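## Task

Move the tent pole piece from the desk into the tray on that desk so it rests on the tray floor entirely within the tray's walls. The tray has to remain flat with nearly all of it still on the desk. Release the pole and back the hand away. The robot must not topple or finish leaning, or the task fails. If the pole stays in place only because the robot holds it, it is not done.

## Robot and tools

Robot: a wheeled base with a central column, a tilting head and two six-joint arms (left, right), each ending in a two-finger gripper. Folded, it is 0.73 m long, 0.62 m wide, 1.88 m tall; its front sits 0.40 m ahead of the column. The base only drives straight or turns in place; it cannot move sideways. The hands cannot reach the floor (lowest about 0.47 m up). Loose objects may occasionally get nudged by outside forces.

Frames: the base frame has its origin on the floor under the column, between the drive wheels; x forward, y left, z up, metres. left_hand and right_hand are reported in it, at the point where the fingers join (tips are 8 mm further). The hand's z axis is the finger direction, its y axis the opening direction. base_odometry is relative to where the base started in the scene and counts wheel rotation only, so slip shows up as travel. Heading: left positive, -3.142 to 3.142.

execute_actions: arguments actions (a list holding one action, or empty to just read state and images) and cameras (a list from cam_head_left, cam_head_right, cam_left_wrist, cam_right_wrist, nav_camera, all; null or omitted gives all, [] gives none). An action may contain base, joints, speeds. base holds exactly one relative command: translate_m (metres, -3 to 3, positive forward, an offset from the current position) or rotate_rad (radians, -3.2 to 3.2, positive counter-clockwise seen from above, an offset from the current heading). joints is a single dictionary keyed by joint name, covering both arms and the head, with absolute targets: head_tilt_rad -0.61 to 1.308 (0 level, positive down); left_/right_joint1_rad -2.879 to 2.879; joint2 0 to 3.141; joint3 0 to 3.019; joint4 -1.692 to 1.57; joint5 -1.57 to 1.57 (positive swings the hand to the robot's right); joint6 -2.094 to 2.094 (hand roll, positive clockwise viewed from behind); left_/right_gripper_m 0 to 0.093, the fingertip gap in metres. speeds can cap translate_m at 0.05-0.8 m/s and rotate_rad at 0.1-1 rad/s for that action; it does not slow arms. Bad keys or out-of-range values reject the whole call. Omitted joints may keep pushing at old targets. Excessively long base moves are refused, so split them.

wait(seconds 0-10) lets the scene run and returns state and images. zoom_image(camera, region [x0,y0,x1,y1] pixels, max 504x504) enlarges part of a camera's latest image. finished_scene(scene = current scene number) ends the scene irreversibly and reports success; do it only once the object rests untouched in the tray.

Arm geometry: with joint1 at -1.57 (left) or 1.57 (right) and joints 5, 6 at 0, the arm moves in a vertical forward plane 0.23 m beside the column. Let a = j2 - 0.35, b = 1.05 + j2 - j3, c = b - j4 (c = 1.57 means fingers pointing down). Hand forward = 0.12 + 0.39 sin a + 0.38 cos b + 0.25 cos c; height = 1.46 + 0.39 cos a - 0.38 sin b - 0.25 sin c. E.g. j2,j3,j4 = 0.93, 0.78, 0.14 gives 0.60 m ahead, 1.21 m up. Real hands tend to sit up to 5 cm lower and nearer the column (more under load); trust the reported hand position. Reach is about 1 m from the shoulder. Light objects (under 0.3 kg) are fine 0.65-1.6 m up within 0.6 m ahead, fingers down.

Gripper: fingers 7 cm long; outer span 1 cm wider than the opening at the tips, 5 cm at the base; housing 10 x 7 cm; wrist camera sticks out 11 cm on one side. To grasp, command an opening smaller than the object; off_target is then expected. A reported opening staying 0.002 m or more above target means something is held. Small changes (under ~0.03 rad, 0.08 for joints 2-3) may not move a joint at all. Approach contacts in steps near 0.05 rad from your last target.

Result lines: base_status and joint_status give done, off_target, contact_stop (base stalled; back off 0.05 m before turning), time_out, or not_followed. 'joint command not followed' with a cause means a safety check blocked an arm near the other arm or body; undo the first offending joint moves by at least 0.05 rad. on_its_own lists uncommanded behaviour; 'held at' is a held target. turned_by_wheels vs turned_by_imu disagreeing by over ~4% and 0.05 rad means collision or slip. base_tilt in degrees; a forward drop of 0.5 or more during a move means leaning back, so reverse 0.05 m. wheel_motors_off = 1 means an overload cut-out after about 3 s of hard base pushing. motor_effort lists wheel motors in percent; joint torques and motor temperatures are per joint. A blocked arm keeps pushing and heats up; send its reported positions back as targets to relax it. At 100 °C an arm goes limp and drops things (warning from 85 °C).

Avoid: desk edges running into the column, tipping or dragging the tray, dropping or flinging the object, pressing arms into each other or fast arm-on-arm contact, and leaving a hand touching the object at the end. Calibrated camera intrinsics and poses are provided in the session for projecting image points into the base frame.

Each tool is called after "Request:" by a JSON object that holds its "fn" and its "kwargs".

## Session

Request:
{"fn": "execute_actions", "kwargs": {"actions": []}}

Scene clock: 0.00 s.
Joint torques (N m, as the arm reports them, + toward a larger angle): no reading
Motor temperatures (°C, as the motors report them): left_arm=[30 29 29 28 29 30] | right_arm=[29 33 31 30 29 31]
base_odometry: x=+0.000 y=+0.000 heading=+0.000 (m, m, rad; odometry frame)
turned_by_wheels: +0.000 (rad since the last result)
turned_by_imu: +0.000 (rad since the last result)
base_tilt: forward=+0.1 right=+0.0 (deg)
base_status: not commanded
joint_positions: head_tilt_rad=+0.889 left_joint1_rad=-1.561 left_joint2_rad=+0.895 left_joint3_rad=+0.362 left_joint4_rad=-0.904 left_joint5_rad=-0.046 left_joint6_rad=-0.105 left_gripper_m=+0.094 right_joint1_rad=+1.564 right_joint2_rad=+0.859 right_joint3_rad=+0.407 right_joint4_rad=-0.890 right_joint5_rad=-0.028 right_joint6_rad=-0.017 right_gripper_m=+0.094
joint_status: not commanded
wheel_motors_off: 0
motor_effort: left_wheel=+3 right_wheel=+2 (%)
left_hand: x=+0.1267 y=+0.2345 z=+1.2525 quat_wxyz=(+0.439, +0.041, -0.896, -0.047) (m; base frame)
right_hand: x=+0.1604 y=-0.2222 z=+1.2428 quat_wxyz=(+0.398, -0.001, -0.917, -0.014) (m; base frame)
pictures: cam_head_left, cam_head_right, cam_left_wrist, cam_right_wrist, nav_camera
camera_calibration (this result's frames):
cam_head_left: T_world_to_cam=[[0.0385652, -0.996246, -0.077499, 0.143993], [-0.764259, 0.0205578, -0.644581, 1.02811], [0.643755, 0.0840878, -0.760598, 1.05639], [0, 0, 0, 1]] pos_world=[0.100132, 0.0334868, 1.47735]
cam_head_right: T_world_to_cam=[[0.0410154, -0.996837, -0.0680672, 0.0786478], [-0.764013, 0.0126122, -0.645077, 1.02946], [0.643896, 0.0784623, -0.76108, 1.05375], [0, 0, 0, 1]] pos_world=[0.104786, -0.0172644, 1.47142]
cam_left_wrist: T_world_to_cam=[[0.0116619, -0.993941, -0.109298, 0.373556], [-0.0219469, -0.109533, 0.993741, -1.20911], [-0.999691, -0.00919013, -0.0230913, 0.283973], [0, 0, 0, 1]] pos_world=[0.252993, 0.241465, 1.24892]
cam_right_wrist: T_world_to_cam=[[-0.00443646, -0.999455, -0.0327154, -0.177918], [-0.132201, -0.0318424, 0.990711, -1.21608], [-0.991213, 0.00872025, -0.131987, 0.448702], [0, 0, 0, 1]] pos_world=[0.283202, -0.220457, 1.25819]
Images, in order (width x height): cam_head_left 896x504, cam_head_right 896x504, cam_left_wrist 504x504, cam_right_wrist 504x504, nav_camera 896x504.

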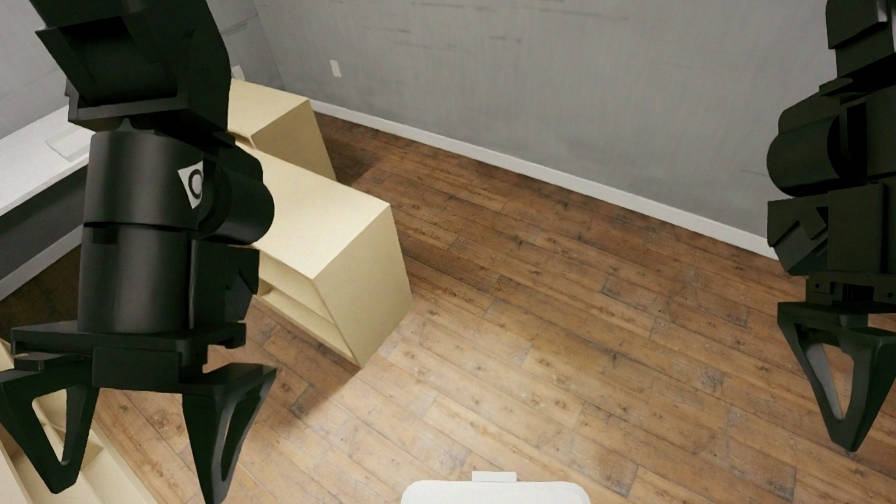

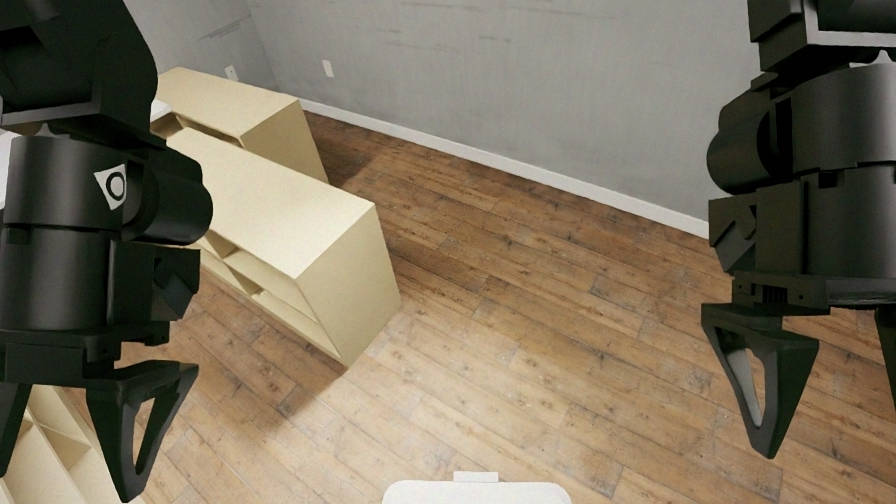

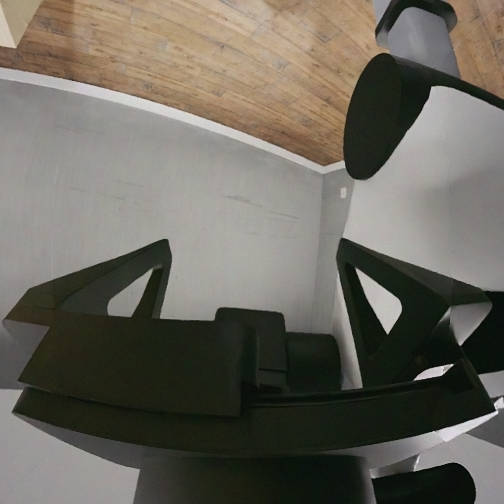

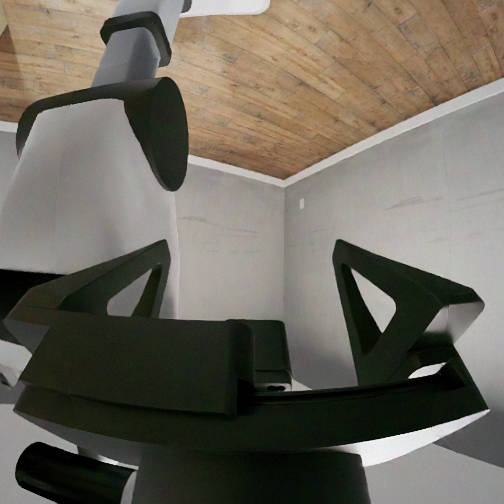

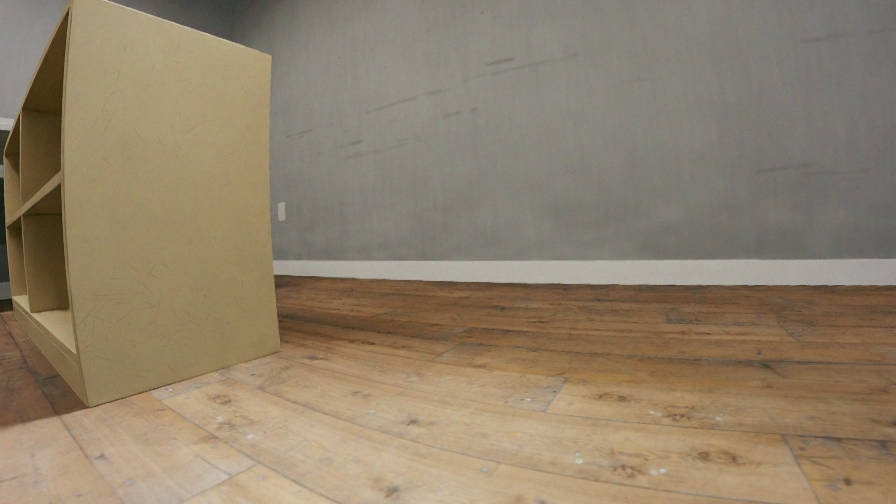

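Request:
{"fn": "zoom_image", "kwargs": {"camera": "cam_head_left", "region": [240, 180, 440, 380]}}

Request:
{"fn": "zoom_image", "kwargs": {"camera": "cam_head_left", "region": [0, 304, 260, 504]}}

Request:
{"fn": "zoom_image", "kwargs": {"camera": "nav_camera", "region": [0, 260, 300, 430]}}

Region (240, 180, 440, 380) of cam_head_left's 896x504 image, scaled by 2.520, with more detail than that image has.

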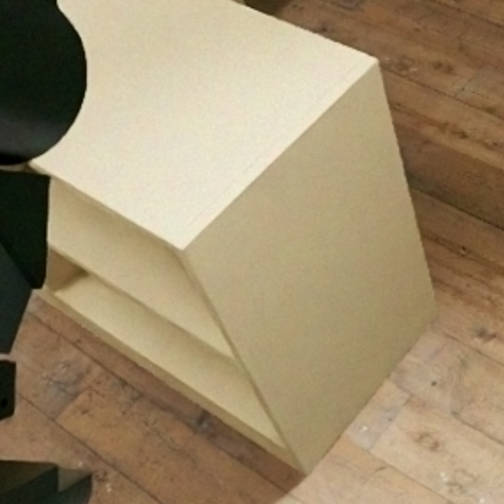

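Region (0, 304, 260, 504) of cam_head_left's 896x504 image, scaled by 1.938, with more detail than that image has; it fills the top 388 rows of this view, and the rest is white.

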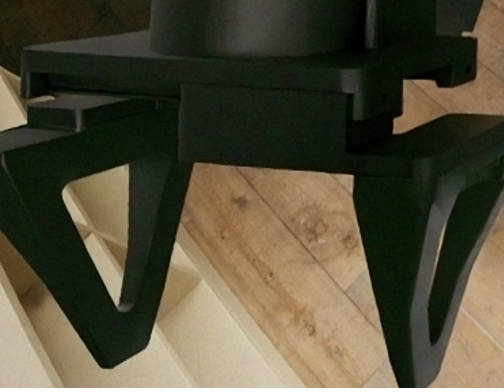

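Region (0, 260, 300, 430) of nav_camera's 896x504 image, scaled by 1.680, with more detail than that image has; it fills the top 286 rows of this view, and the rest is white.

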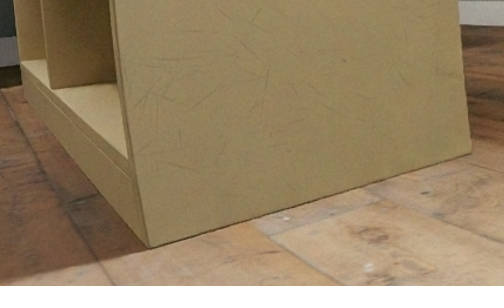

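Request:
{"fn": "execute_actions", "kwargs": {"actions": [{"base": {"rotate_rad": 1.03}, "joints": {"head_tilt_rad": 0.6}}], "cameras": ["cam_head_left", "cam_head_right", "nav_camera"]}}

Scene clock: 38.80 s.
Joint torques (N m, as the arm reports them, + toward a larger angle): left_arm=[-0.49 -7.75 -1.02 -1.17 -0.12  0.03] | right_arm=[ 1.42 -4.74 -0.43 -1.25 -0.05 -0.01]
Motor temperatures (°C, as the motors report them): left_arm=[30 29 29 28 29 30] | right_arm=[29 33 31 30 29 31]
base_odometry: x=+0.000 y=+0.000 heading=+1.028 (m, m, rad; odometry frame)
turned_by_wheels: +1.028 (rad since the last result)
turned_by_imu: +1.028 (rad since the last result)
base_tilt: forward=+0.1 right=+0.0 (deg)
base_status: done
joint_positions: head_tilt_rad=+0.618 left_joint1_rad=-1.561 left_joint2_rad=+0.895 left_joint3_rad=+0.362 left_joint4_rad=-0.904 left_joint5_rad=-0.046 left_joint6_rad=-0.105 left_gripper_m=+0.094 right_joint1_rad=+1.564 right_joint2_rad=+0.859 right_joint3_rad=+0.408 right_joint4_rad=-0.890 right_joint5_rad=-0.028 right_joint6_rad=-0.017 right_gripper_m=+0.094
joint_status: all done
wheel_motors_off: 0
motor_effort: left_wheel=-7(48) right_wheel=+7(44) (%)
left_hand: x=+0.1267 y=+0.2345 z=+1.2525 quat_wxyz=(+0.439, +0.041, -0.896, -0.047) (m; base frame)
right_hand: x=+0.1610 y=-0.2222 z=+1.2426 quat_wxyz=(+0.397, -0.001, -0.918, -0.014) (m; base frame)
pictures: cam_head_left, cam_head_right, nav_camera
camera_calibration (this result's frames):
cam_head_left: T_world_to_cam=[[0.0579421, -0.996246, -0.0643124, 0.122716], [-0.563324, 0.0205578, -0.82598, 1.29742], [0.824202, 0.0840878, -0.560018, 0.738477], [0, 0, 0, 1]] pos_world=[0.115102, 0.0334868, 1.49309]
cam_head_right: T_world_to_cam=[[0.0577722, -0.996837, -0.054569, 0.0570228], [-0.562954, 0.0126122, -0.826392, 1.29863], [0.824467, 0.0784623, -0.560445, 0.735745], [0, 0, 0, 1]] pos_world=[0.121175, -0.0172644, 1.48863]
Images, in order (width x height): cam_head_left 896x504, cam_head_right 896x504, nav_camera 896x504.

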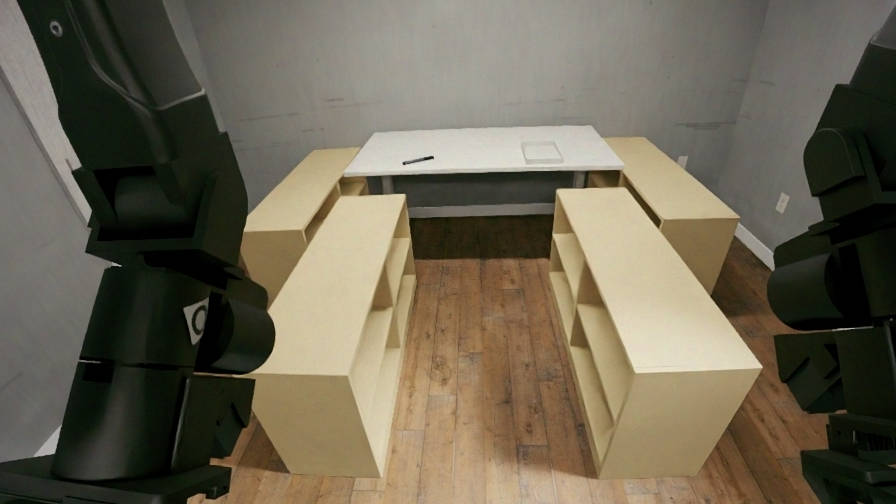

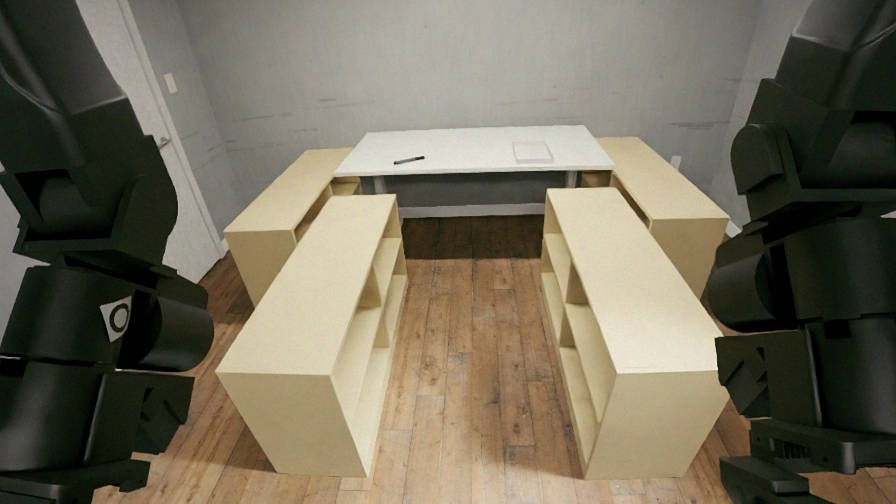

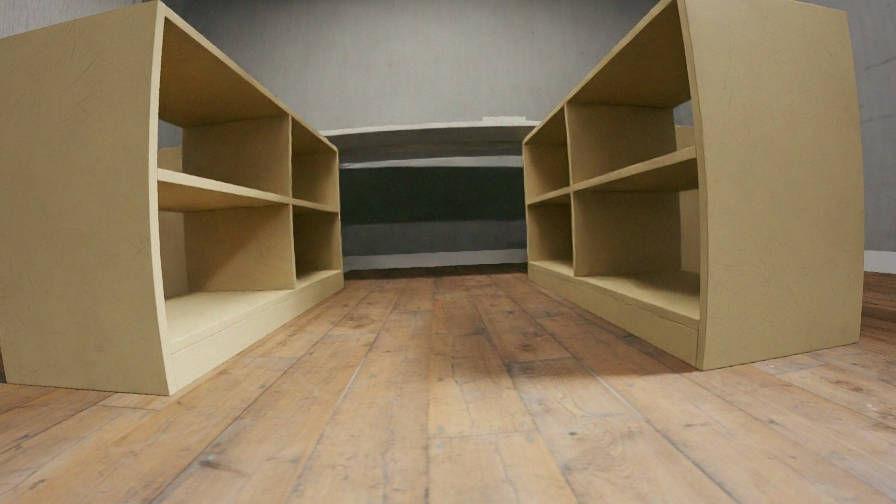

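Request:
{"fn": "zoom_image", "kwargs": {"camera": "cam_head_left", "region": [335, 110, 635, 210]}}

Request:
{"fn": "zoom_image", "kwargs": {"camera": "nav_camera", "region": [300, 90, 560, 300]}}

Region (335, 110, 635, 210) of cam_head_left's 896x504 image, scaled by 1.680, with more detail than that image has.

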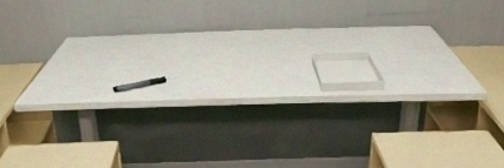

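Region (300, 90, 560, 300) of nav_camera's 896x504 image, scaled by 1.938, with more detail than that image has; it fills the top 407 rows of this view, and the rest is white.

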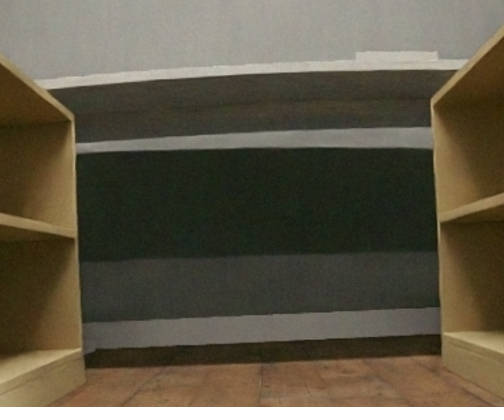

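Request:
{"fn": "execute_actions", "kwargs": {"actions": [{"base": {"translate_m": 1.68}, "joints": {"head_tilt_rad": 1.0}}], "cameras": ["cam_head_left", "cam_head_right"]}}

Scene clock: 82.37 s.
Joint torques (N m, as the arm reports them, + toward a larger angle): left_arm=[-0.68 -8.05 -1.16 -1.07 -0.12  0.02] | right_arm=[ 1.67 -5.06 -0.53 -1.12 -0.05  0.03]
Motor temperatures (°C, as the motors report them): left_arm=[30 29 29 28 29 30] | right_arm=[29 33 31 30 29 31]
base_odometry: x=+0.867 y=+1.439 heading=+1.029 (m, m, rad; odometry frame)
turned_by_wheels: +0.001 (rad since the last result)
turned_by_imu: -0.004 (rad since the last result)
base_tilt: forward=+0.0 right=+0.0 (deg)
base_status: done
joint_positions: head_tilt_rad=+1.001 left_joint1_rad=-1.561 left_joint2_rad=+0.895 left_joint3_rad=+0.363 left_joint4_rad=-0.904 left_joint5_rad=-0.046 left_joint6_rad=-0.105 left_gripper_m=+0.094 right_joint1_rad=+1.564 right_joint2_rad=+0.858 right_joint3_rad=+0.408 right_joint4_rad=-0.890 right_joint5_rad=-0.028 right_joint6_rad=-0.017 right_gripper_m=+0.094
joint_status: all done
wheel_motors_off: 0
motor_effort: left_wheel=+3(50) right_wheel=-1(62) (%)
left_hand: x=+0.1273 y=+0.2345 z=+1.2523 quat_wxyz=(+0.439, +0.041, -0.897, -0.047) (m; base frame)
right_hand: x=+0.1611 y=-0.2222 z=+1.2426 quat_wxyz=(+0.397, -0.001, -0.918, -0.014) (m; base frame)
pictures: cam_head_left, cam_head_right
camera_calibration (this result's frames):
cam_head_left: T_world_to_cam=[[0.0296933, -0.996246, -0.0813123, 0.150308], [-0.831298, 0.0205578, -0.555446, 0.894194], [0.555033, 0.0840878, -0.827567, 1.16396], [0, 0, 0, 1]] pos_world=[0.0928423, 0.0334868, 1.47215]
cam_head_right: T_world_to_cam=[[0.0331787, -0.996837, -0.072212, 0.0854227], [-0.831109, 0.0126122, -0.555967, 0.89558], [0.555119, 0.0784623, -0.828062, 1.16134], [0, 0, 0, 1]] pos_world=[0.0968064, -0.0172644, 1.46574]
Images, in order (width x height): cam_head_left 896x504, cam_head_right 896x504.

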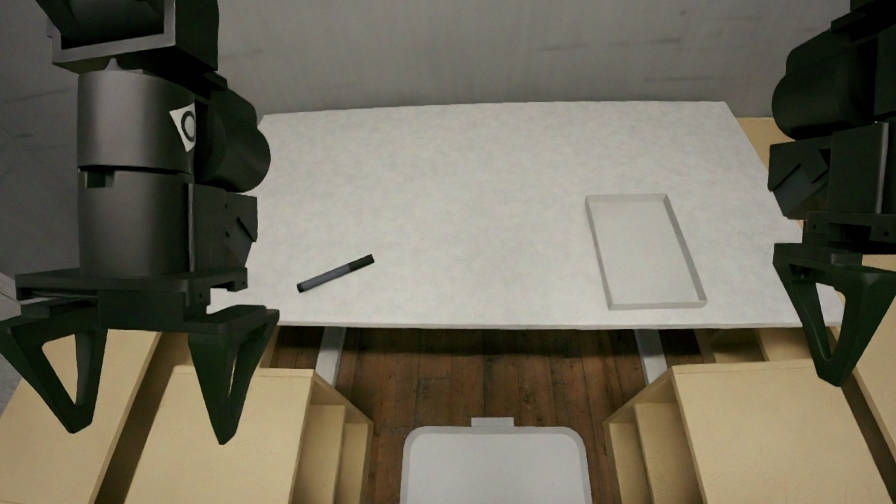

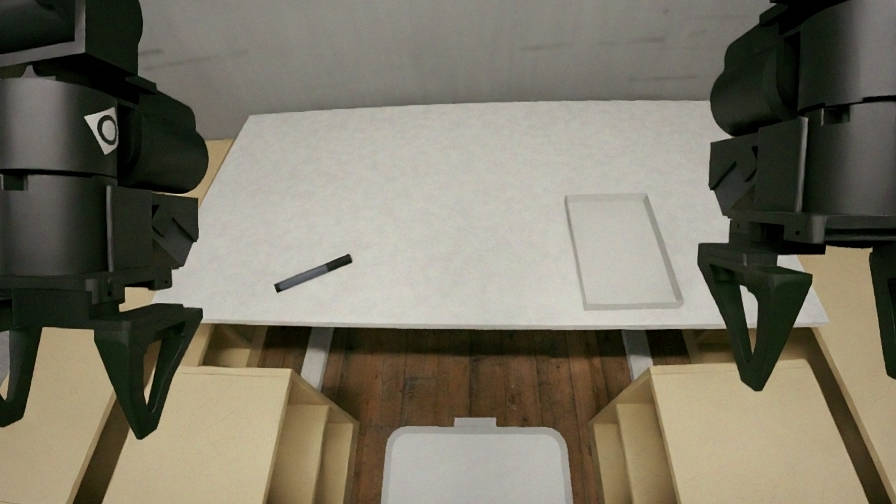

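Request:
{"fn": "zoom_image", "kwargs": {"camera": "cam_head_left", "region": [280, 235, 400, 335]}}

Request:
{"fn": "zoom_image", "kwargs": {"camera": "cam_head_left", "region": [570, 180, 730, 335]}}

Region (280, 235, 400, 335) of cam_head_left's 896x504 image, scaled by 4.200, with more detail than that image has.

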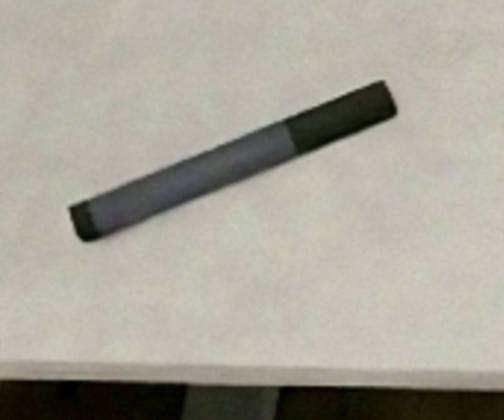

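Region (570, 180, 730, 335) of cam_head_left's 896x504 image, scaled by 3.150, with more detail than that image has; it fills the top 488 rows of this view, and the rest is white.

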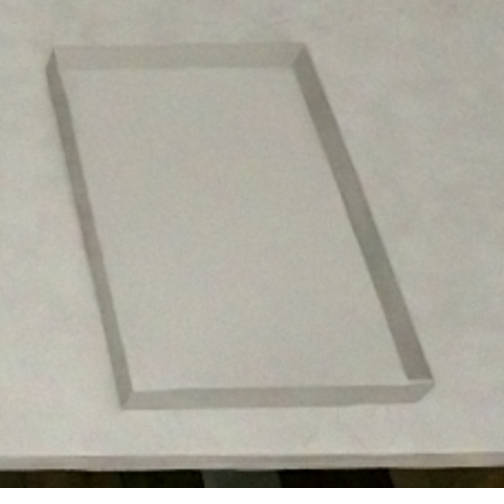

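Request:
{"fn": "zoom_image", "kwargs": {"camera": "cam_head_left", "region": [290, 350, 700, 504]}}

Region (290, 350, 700, 504) of cam_head_left's 896x504 image, scaled by 1.229, with more detail than that image has; it fills the top 189 rows of this view, and the rest is white.

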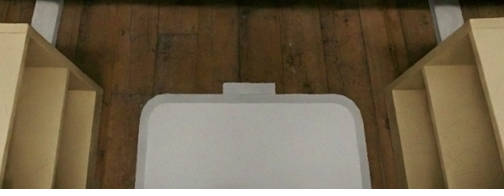

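Request:
{"fn": "execute_actions", "kwargs": {"actions": [{"base": {"translate_m": 0.12}, "joints": {"left_joint1_rad": -1.376, "left_joint2_rad": 1.89, "left_joint3_rad": 1.205, "left_joint4_rad": 0.18, "left_joint5_rad": 0.168, "left_joint6_rad": -1.91}}], "cameras": ["cam_head_left", "cam_head_right", "cam_left_wrist"]}}

Scene clock: 180.90 s.
Joint torques (N m, as the arm reports them, + toward a larger angle): left_arm=[  2.16 -17.48  -0.75   0.71  -0.01  -0.07] | right_arm=[ 1.91 -4.88 -0.6  -1.26 -0.06  0.  ]
Motor temperatures (°C, as the motors report them): left_arm=[30 30 29 28 29 30] | right_arm=[29 32 31 30 29 31]
base_odometry: x=+0.929 y=+1.542 heading=+1.029 (m, m, rad; odometry frame)
turned_by_wheels: +0.000 (rad since the last result)
turned_by_imu: -0.002 (rad since the last result)
base_tilt: forward=+0.1 right=+0.0 (deg)
base_status: done
joint_positions: head_tilt_rad=+1.001 left_joint1_rad=-1.377 left_joint2_rad=+1.904 left_joint3_rad=+1.202 left_joint4_rad=+0.167 left_joint5_rad=+0.164 left_joint6_rad=-1.901 left_gripper_m=+0.094 right_joint1_rad=+1.564 right_joint2_rad=+0.858 right_joint3_rad=+0.408 right_joint4_rad=-0.890 right_joint5_rad=-0.028 right_joint6_rad=-0.017 right_gripper_m=+0.094
joint_status: all done
wheel_motors_off: 0
motor_effort: left_wheel=+0(33) right_wheel=+0(35) (%)
left_hand: x=+0.4342 y=+0.3341 z=+0.8486 quat_wxyz=(+0.000, +0.841, -0.540, -0.002) (m; base frame)
right_hand: x=+0.1614 y=-0.2222 z=+1.2426 quat_wxyz=(+0.397, -0.001, -0.918, -0.014) (m; base frame)
pictures: cam_head_left, cam_head_right, cam_left_wrist
camera_calibration (this result's frames):
cam_head_left: T_world_to_cam=[[0.0296749, -0.996246, -0.081319, 0.15032], [-0.831424, 0.0205578, -0.555258, 0.89391], [0.554845, 0.0840878, -0.827693, 1.16416], [0, 0, 0, 1]] pos_world=[0.0928269, 0.0334868, 1.47215]
cam_head_right: T_world_to_cam=[[0.0331624, -0.996837, -0.0722196, 0.0854351], [-0.831235, 0.0126122, -0.555778, 0.895296], [0.554931, 0.0784623, -0.828188, 1.16155], [0, 0, 0, 1]] pos_world=[0.0967895, -0.0172644, 1.46573]
cam_left_wrist: T_world_to_cam=[[0.917804, 0.396857, -0.0118744, -0.515932], [0.326685, -0.737844, 0.590647, -0.389429], [0.225641, -0.545977, -0.806843, 0.895438], [0, 0, 0, 1]] pos_world=[0.398697, 0.406301, 0.946367]
Images, in order (width x height): cam_head_left 896x504, cam_head_right 896x504, cam_left_wrist 504x504.

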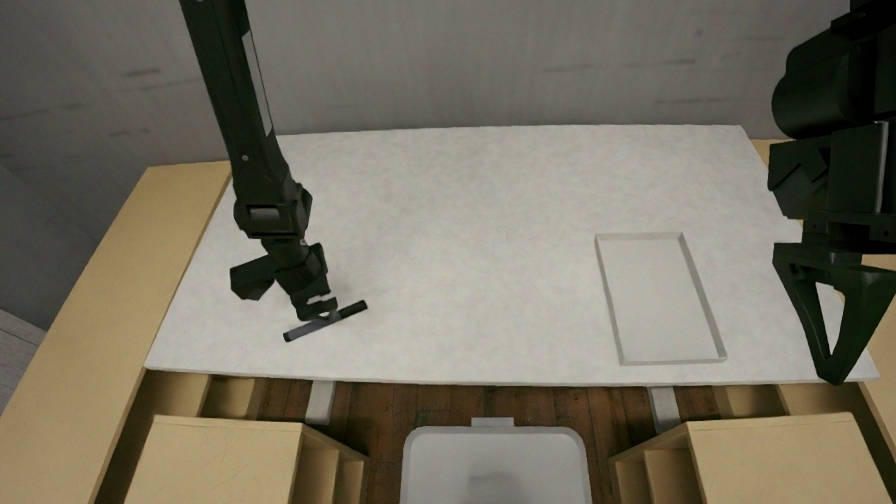

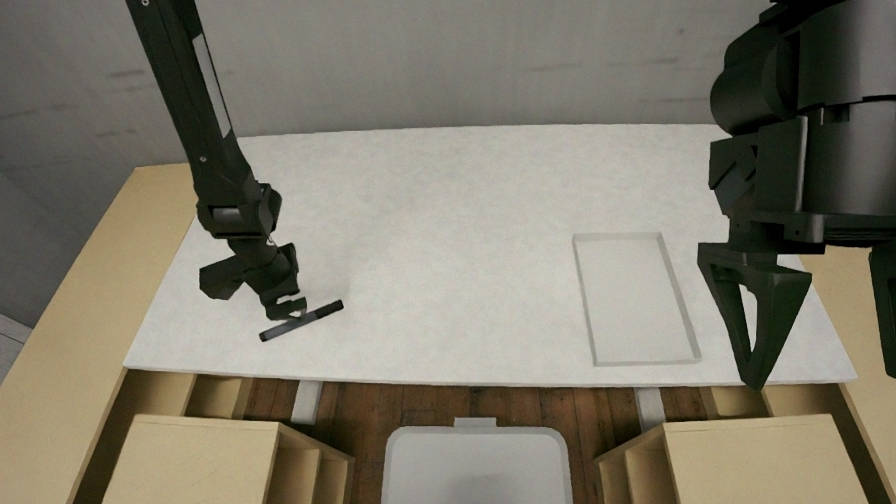

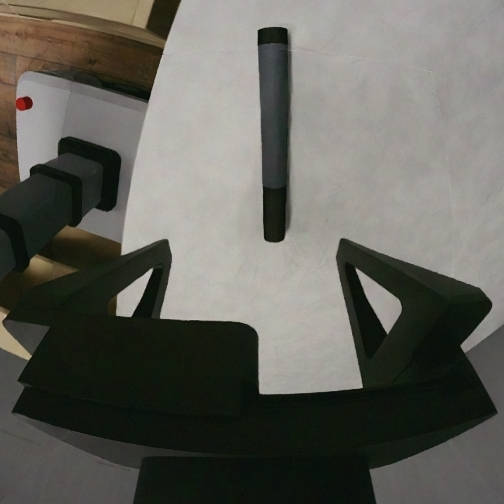

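Request:
{"fn": "zoom_image", "kwargs": {"camera": "cam_left_wrist", "region": [150, 10, 390, 270]}}

Region (150, 10, 390, 270) of cam_left_wrist's 504x504 image, scaled by 1.938, with more detail than that image has; it fills the left 465 columns of this view, and the rest is white.

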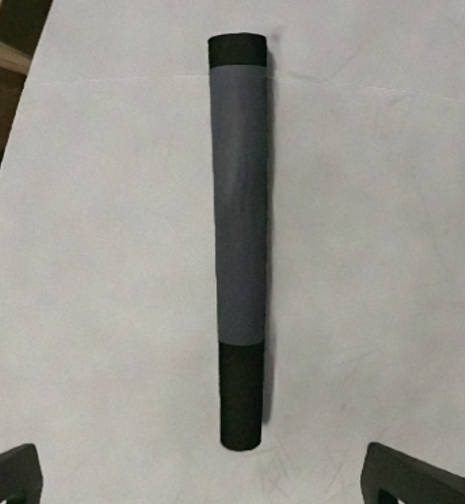

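Request:
{"fn": "execute_actions", "kwargs": {"actions": [{"joints": {"left_joint1_rad": -1.345, "left_joint2_rad": 2.088, "left_joint3_rad": 1.425, "left_joint4_rad": 0.134, "left_joint5_rad": 0.196, "left_joint6_rad": -1.94}}], "cameras": ["cam_head_left", "cam_left_wrist"]}}

Scene clock: 228.97 s.
Joint torques (N m, as the arm reports them, + toward a larger angle): left_arm=[  3.23 -16.66  -0.67   0.06  -0.04  -0.08] | right_arm=[ 1.59 -4.74 -0.45 -1.19 -0.04 -0.03]
Motor temperatures (°C, as the motors report them): left_arm=[30 32 29 28 29 30] | right_arm=[29 31 31 30 29 31]
base_odometry: x=+0.929 y=+1.542 heading=+1.029 (m, m, rad; odometry frame)
turned_by_wheels: +0.000 (rad since the last result)
turned_by_imu: -0.001 (rad since the last result)
base_tilt: forward=+0.0 right=+0.0 (deg)
base_status: not commanded
joint_positions: head_tilt_rad=+1.001 left_joint1_rad=-1.354 left_joint2_rad=+2.094 left_joint3_rad=+1.423 left_joint4_rad=+0.143 left_joint5_rad=+0.193 left_joint6_rad=-1.932 left_gripper_m=+0.094 right_joint1_rad=+1.564 right_joint2_rad=+0.858 right_joint3_rad=+0.408 right_joint4_rad=-0.890 right_joint5_rad=-0.028 right_joint6_rad=-0.017 right_gripper_m=+0.094
joint_status: all done
wheel_motors_off: 0
motor_effort: left_wheel=+1(0) right_wheel=-1(1) (%)
left_hand: x=+0.4396 y=+0.3600 z=+0.7775 quat_wxyz=(+0.001, +0.852, -0.523, +0.004) (m; base frame)
right_hand: x=+0.1614 y=-0.2222 z=+1.2426 quat_wxyz=(+0.397, -0.001, -0.918, -0.014) (m; base frame)
pictures: cam_head_left, cam_left_wrist
camera_calibration (this result's frames):
cam_head_left: T_world_to_cam=[[0.0296749, -0.996246, -0.081319, 0.15032], [-0.831424, 0.0205578, -0.555258, 0.89391], [0.554845, 0.0840878, -0.827693, 1.16416], [0, 0, 0, 1]] pos_world=[0.0928269, 0.0334868, 1.47215]
cam_left_wrist: T_world_to_cam=[[0.901082, 0.433591, -0.00711263, -0.541562], [0.350872, -0.719341, 0.599531, -0.35429], [0.254835, -0.542722, -0.80032, 0.831889], [0, 0, 0, 1]] pos_world=[0.400307, 0.431446, 0.874333]
Images, in order (width x height): cam_head_left 896x504, cam_left_wrist 504x504.

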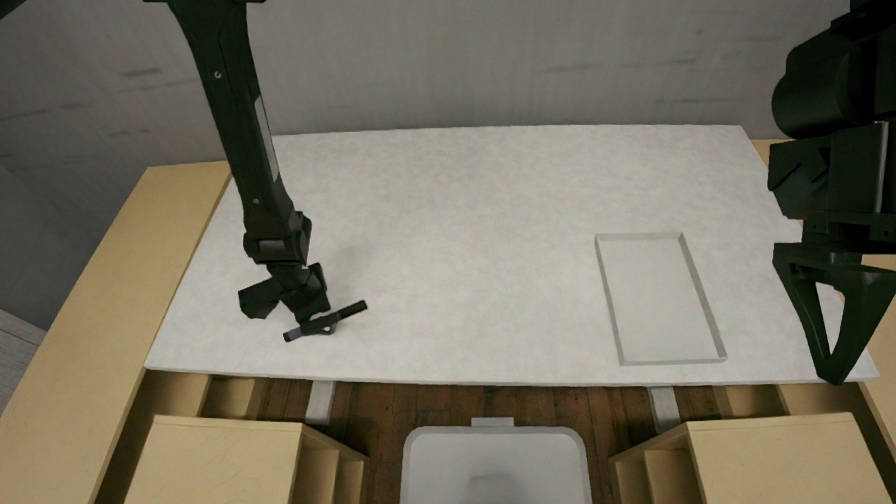

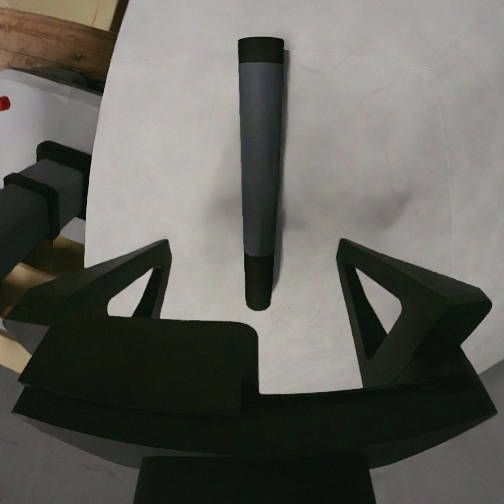

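Request:
{"fn": "zoom_image", "kwargs": {"camera": "cam_left_wrist", "region": [150, 20, 390, 330]}}

Region (150, 20, 390, 330) of cam_left_wrist's 504x504 image, scaled by 1.626, with more detail than that image has; it fills the left 390 columns of this view, and the rest is white.

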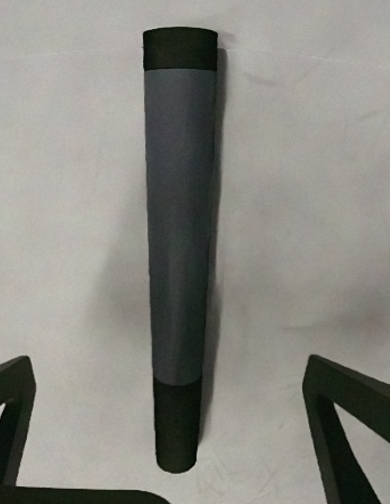

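Request:
{"fn": "execute_actions", "kwargs": {"actions": [{"joints": {"left_joint2_rad": 2.165, "left_joint3_rad": 1.505}}], "cameras": ["cam_head_left", "cam_left_wrist"]}}

Scene clock: 255.07 s.
Joint torques (N m, as the arm reports them, + toward a larger angle): left_arm=[  3.4  -15.23  -0.88   0.    -0.03  -0.07] | right_arm=[ 1.36 -4.95 -0.61 -1.27 -0.04  0.  ]
Motor temperatures (°C, as the motors report them): left_arm=[30 32 29 28 29 30] | right_arm=[29 31 31 30 29 31]
base_odometry: x=+0.929 y=+1.542 heading=+1.029 (m, m, rad; odometry frame)
turned_by_wheels: +0.000 (rad since the last result)
turned_by_imu: -0.001 (rad since the last result)
base_tilt: forward=+0.0 right=+0.0 (deg)
base_status: not commanded
joint_positions: head_tilt_rad=+1.001 left_joint1_rad=-1.354 left_joint2_rad=+2.153 left_joint3_rad=+1.509 left_joint4_rad=+0.143 left_joint5_rad=+0.193 left_joint6_rad=-1.932 left_gripper_m=+0.094 right_joint1_rad=+1.564 right_joint2_rad=+0.858 right_joint3_rad=+0.408 right_joint4_rad=-0.890 right_joint5_rad=-0.028 right_joint6_rad=-0.017 right_gripper_m=+0.094
joint_status: all done
wheel_motors_off: 0
motor_effort: left_wheel=+1(3) right_wheel=+0(1) (%)
left_hand: x=+0.4517 y=+0.3657 z=+0.7546 quat_wxyz=(-0.008, +0.851, -0.525, +0.014) (m; base frame)
right_hand: x=+0.1614 y=-0.2222 z=+1.2426 quat_wxyz=(+0.397, -0.001, -0.918, -0.014) (m; base frame)
pictures: cam_head_left, cam_left_wrist
camera_calibration (this result's frames):
cam_head_left: T_world_to_cam=[[0.0296749, -0.996246, -0.081319, 0.15032], [-0.831424, 0.0205578, -0.555258, 0.89391], [0.554845, 0.0840878, -0.827693, 1.16416], [0, 0, 0, 1]] pos_world=[0.0928269, 0.0334868, 1.47215]
cam_left_wrist: T_world_to_cam=[[0.903139, 0.428955, 0.0183606, -0.573573], [0.331003, -0.72287, 0.606544, -0.335711], [0.273452, -0.541716, -0.794838, 0.800638], [0, 0, 0, 1]] pos_world=[0.410202, 0.43708, 0.850532]
Images, in order (width x height): cam_head_left 896x504, cam_left_wrist 504x504.

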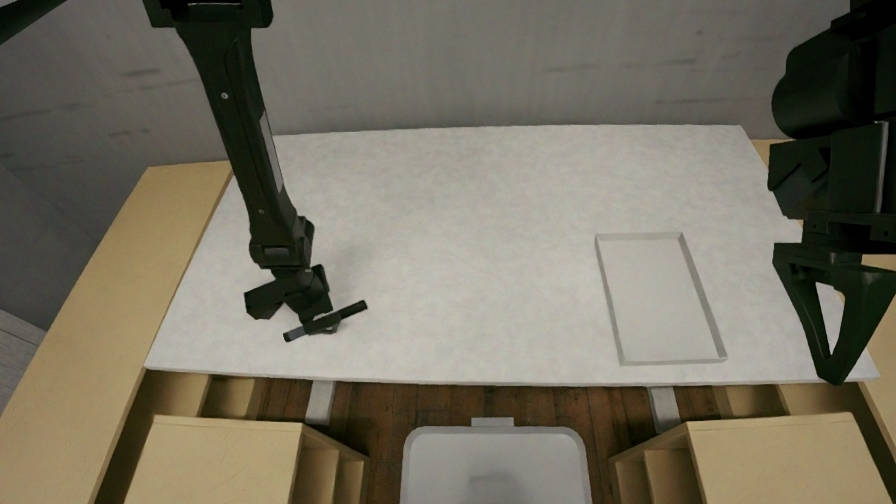

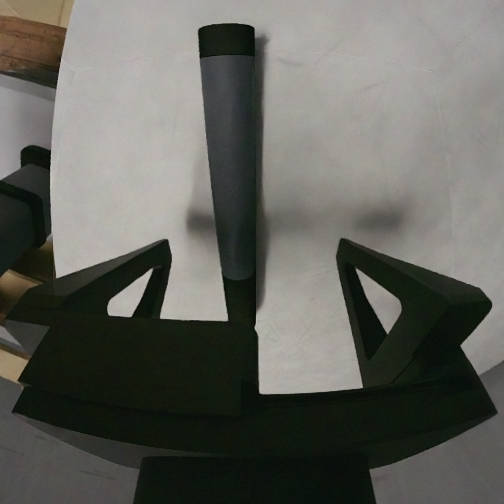

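Request:
{"fn": "execute_actions", "kwargs": {"actions": [{"joints": {"left_joint2_rad": 2.2, "left_joint3_rad": 1.538}}], "cameras": ["cam_head_left", "cam_left_wrist"]}}

Scene clock: 262.23 s.
Joint torques (N m, as the arm reports them, + toward a larger angle): left_arm=[  3.6  -15.11  -0.67  -0.09  -0.06  -0.06] | right_arm=[ 1.63 -4.45 -0.46 -1.29 -0.07  0.02]
Motor temperatures (°C, as the motors report them): left_arm=[30 32 29 28 29 30] | right_arm=[29 31 30 30 29 31]
base_odometry: x=+0.929 y=+1.542 heading=+1.029 (m, m, rad; odometry frame)
turned_by_wheels: +0.000 (rad since the last result)
turned_by_imu: -0.001 (rad since the last result)
base_tilt: forward=+0.1 right=+0.0 (deg)
base_status: not commanded
joint_positions: head_tilt_rad=+1.001 left_joint1_rad=-1.354 left_joint2_rad=+2.188 left_joint3_rad=+1.539 left_joint4_rad=+0.143 left_joint5_rad=+0.193 left_joint6_rad=-1.932 left_gripper_m=+0.094 right_joint1_rad=+1.564 right_joint2_rad=+0.858 right_joint3_rad=+0.408 right_joint4_rad=-0.890 right_joint5_rad=-0.028 right_joint6_rad=-0.017 right_gripper_m=+0.094
joint_status: all done
wheel_motors_off: 0
motor_effort: left_wheel=-1(2) right_wheel=+0(0) (%)
left_hand: x=+0.4451 y=+0.3674 z=+0.7419 quat_wxyz=(-0.006, +0.851, -0.525, +0.012) (m; base frame)
right_hand: x=+0.1614 y=-0.2222 z=+1.2426 quat_wxyz=(+0.397, -0.001, -0.918, -0.014) (m; base frame)
pictures: cam_head_left, cam_left_wrist
camera_calibration (this result's frames):
cam_head_left: T_world_to_cam=[[0.0296749, -0.996246, -0.081319, 0.15032], [-0.831424, 0.0205578, -0.555258, 0.89391], [0.554845, 0.0840878, -0.827693, 1.16416], [0, 0, 0, 1]] pos_world=[0.0928269, 0.0334868, 1.47215]
cam_left_wrist: T_world_to_cam=[[0.90282, 0.429798, 0.0137584, -0.564896], [0.334606, -0.722239, 0.605318, -0.325531], [0.270101, -0.54189, -0.795865, 0.795576], [0, 0, 0, 1]] pos_world=[0.404037, 0.438795, 0.837992]
Images, in order (width x height): cam_head_left 896x504, cam_left_wrist 504x504.

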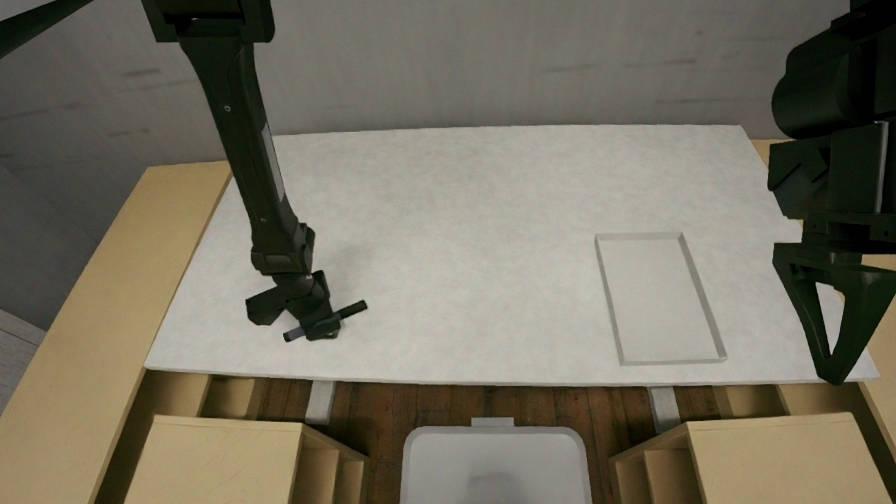

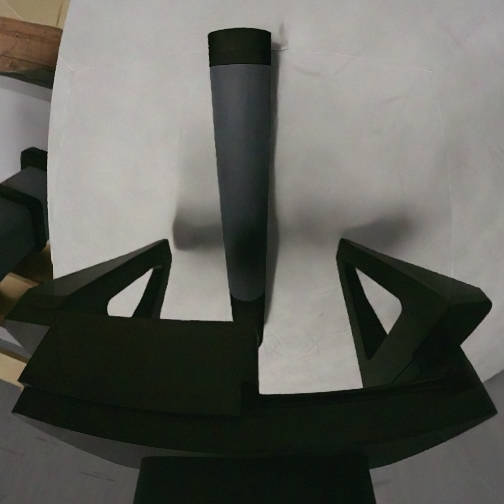

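Request:
{"fn": "zoom_image", "kwargs": {"camera": "cam_left_wrist", "region": [140, 10, 400, 290]}}

Region (140, 10, 400, 290) of cam_left_wrist's 504x504 image, scaled by 1.800, with more detail than that image has; it fills the left 468 columns of this view, and the rest is white.

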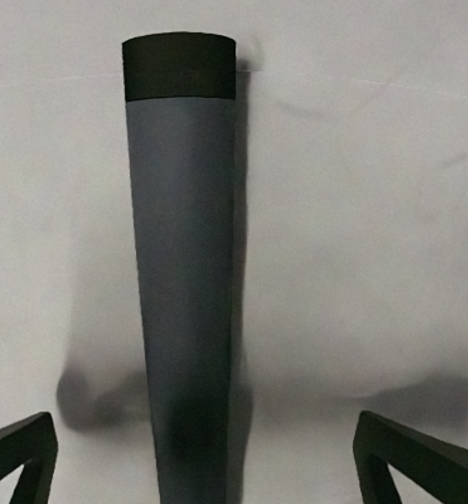

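Request:
{"fn": "execute_actions", "kwargs": {"actions": [{"joints": {"left_joint2_rad": 2.213}}], "cameras": ["cam_left_wrist"]}}

Scene clock: 278.57 s.
Joint torques (N m, as the arm reports them, + toward a larger angle): left_arm=[  3.52 -14.75  -0.78   0.08  -0.05  -0.07] | right_arm=[ 1.52 -4.69 -0.54 -1.19 -0.05 -0.01]
Motor temperatures (°C, as the motors report them): left_arm=[30 32 29 28 29 30] | right_arm=[29 31 30 30 29 31]
base_odometry: x=+0.929 y=+1.542 heading=+1.029 (m, m, rad; odometry frame)
turned_by_wheels: +0.000 (rad since the last result)
turned_by_imu: -0.001 (rad since the last result)
base_tilt: forward=+0.0 right=+0.0 (deg)
base_status: not commanded
joint_positions: head_tilt_rad=+1.001 left_joint1_rad=-1.354 left_joint2_rad=+2.197 left_joint3_rad=+1.539 left_joint4_rad=+0.143 left_joint5_rad=+0.193 left_joint6_rad=-1.932 left_gripper_m=+0.094 right_joint1_rad=+1.564 right_joint2_rad=+0.858 right_joint3_rad=+0.408 right_joint4_rad=-0.890 right_joint5_rad=-0.028 right_joint6_rad=-0.017 right_gripper_m=+0.094
joint_status: all done
wheel_motors_off: 0
motor_effort: left_wheel=+1(0) right_wheel=-1(0) (%)
left_hand: x=+0.4385 y=+0.3672 z=+0.7389 quat_wxyz=(-0.003, +0.851, -0.524, +0.009) (m; base frame)
right_hand: x=+0.1614 y=-0.2222 z=+1.2426 quat_wxyz=(+0.397, -0.001, -0.918, -0.014) (m; base frame)
pictures: cam_left_wrist
camera_calibration (this result's frames):
cam_left_wrist: T_world_to_cam=[[0.90217, 0.431348, 0.00526501, -0.552798], [0.341239, -0.721067, 0.603008, -0.323256], [0.263903, -0.542219, -0.797718, 0.799118], [0, 0, 0, 1]] pos_world=[0.398136, 0.438657, 0.835307]
Images, in order (width x height): cam_left_wrist 504x504.

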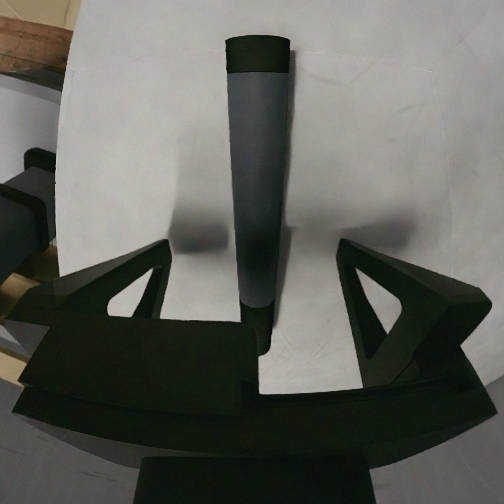

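Centred and low enough; closing the gripper.

Request:
{"fn": "execute_actions", "kwargs": {"actions": [{"joints": {"left_gripper_m": 0.008}}], "cameras": ["cam_head_left", "cam_left_wrist"]}}

Scene clock: 281.97 s.
Joint torques (N m, as the arm reports them, + toward a larger angle): left_arm=[  3.66 -14.82  -0.63  -0.01  -0.05  -0.07] | right_arm=[ 1.5  -4.97 -0.54 -1.27 -0.04 -0.01]
Motor temperatures (°C, as the motors report them): left_arm=[30 32 29 28 29 30] | right_arm=[29 31 30 30 29 31]
base_odometry: x=+0.929 y=+1.542 heading=+1.029 (m, m, rad; odometry frame)
turned_by_wheels: +0.000 (rad since the last result)
turned_by_imu: -0.001 (rad since the last result)
base_tilt: forward=+0.0 right=-0.1 (deg)
base_status: not commanded
joint_positions: head_tilt_rad=+1.001 left_joint1_rad=-1.354 left_joint2_rad=+2.197 left_joint3_rad=+1.539 left_joint4_rad=+0.143 left_joint5_rad=+0.193 left_joint6_rad=-1.932 left_gripper_m=+0.021 right_joint1_rad=+1.564 right_joint2_rad=+0.858 right_joint3_rad=+0.408 right_joint4_rad=-0.890 right_joint5_rad=-0.028 right_joint6_rad=-0.017 right_gripper_m=+0.094
joint_status: left_gripper_m off_target (ended at +0.021, target +0.008)
wheel_motors_off: 0
motor_effort: left_wheel=+1(1) right_wheel=+0(0) (%)
left_hand: x=+0.4385 y=+0.3672 z=+0.7389 quat_wxyz=(-0.003, +0.851, -0.524, +0.009) (m; base frame)
right_hand: x=+0.1614 y=-0.2222 z=+1.2426 quat_wxyz=(+0.397, -0.001, -0.918, -0.014) (m; base frame)
pictures: cam_head_left, cam_left_wrist
camera_calibration (this result's frames):
cam_head_left: T_world_to_cam=[[0.0296749, -0.996246, -0.081319, 0.15032], [-0.831424, 0.0205578, -0.555258, 0.89391], [0.554845, 0.0840878, -0.827693, 1.16416], [0, 0, 0, 1]] pos_world=[0.0928269, 0.0334868, 1.47215]
cam_left_wrist: T_world_to_cam=[[0.90217, 0.431348, 0.00526501, -0.552798], [0.341239, -0.721067, 0.603008, -0.323256], [0.263903, -0.542219, -0.797718, 0.799118], [0, 0, 0, 1]] pos_world=[0.398136, 0.438657, 0.835307]
Images, in order (width x height): cam_head_left 896x504, cam_left_wrist 504x504.

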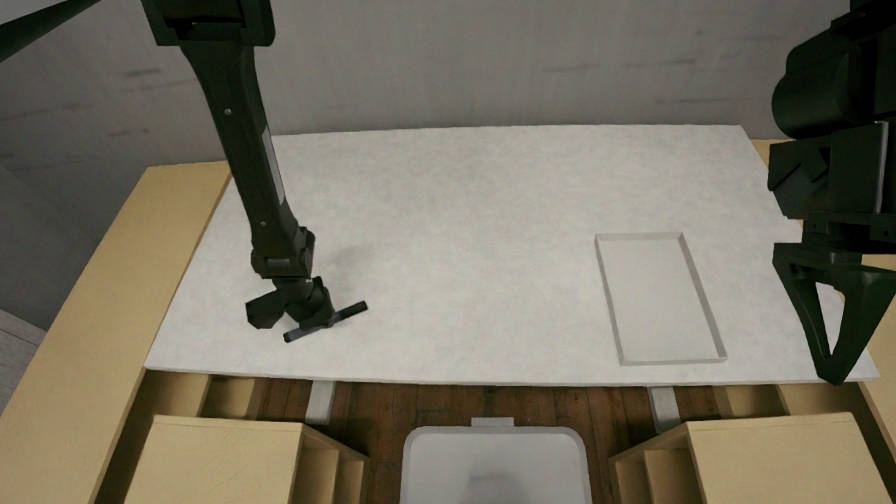

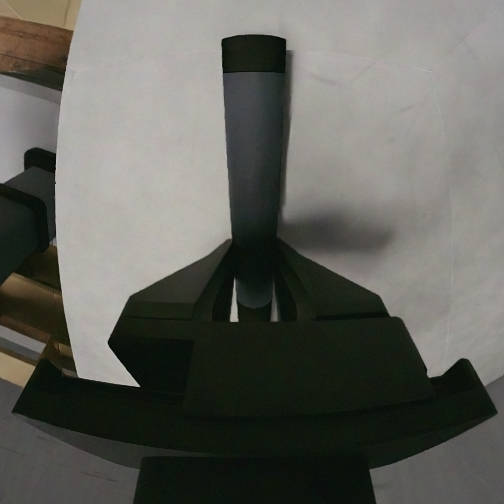

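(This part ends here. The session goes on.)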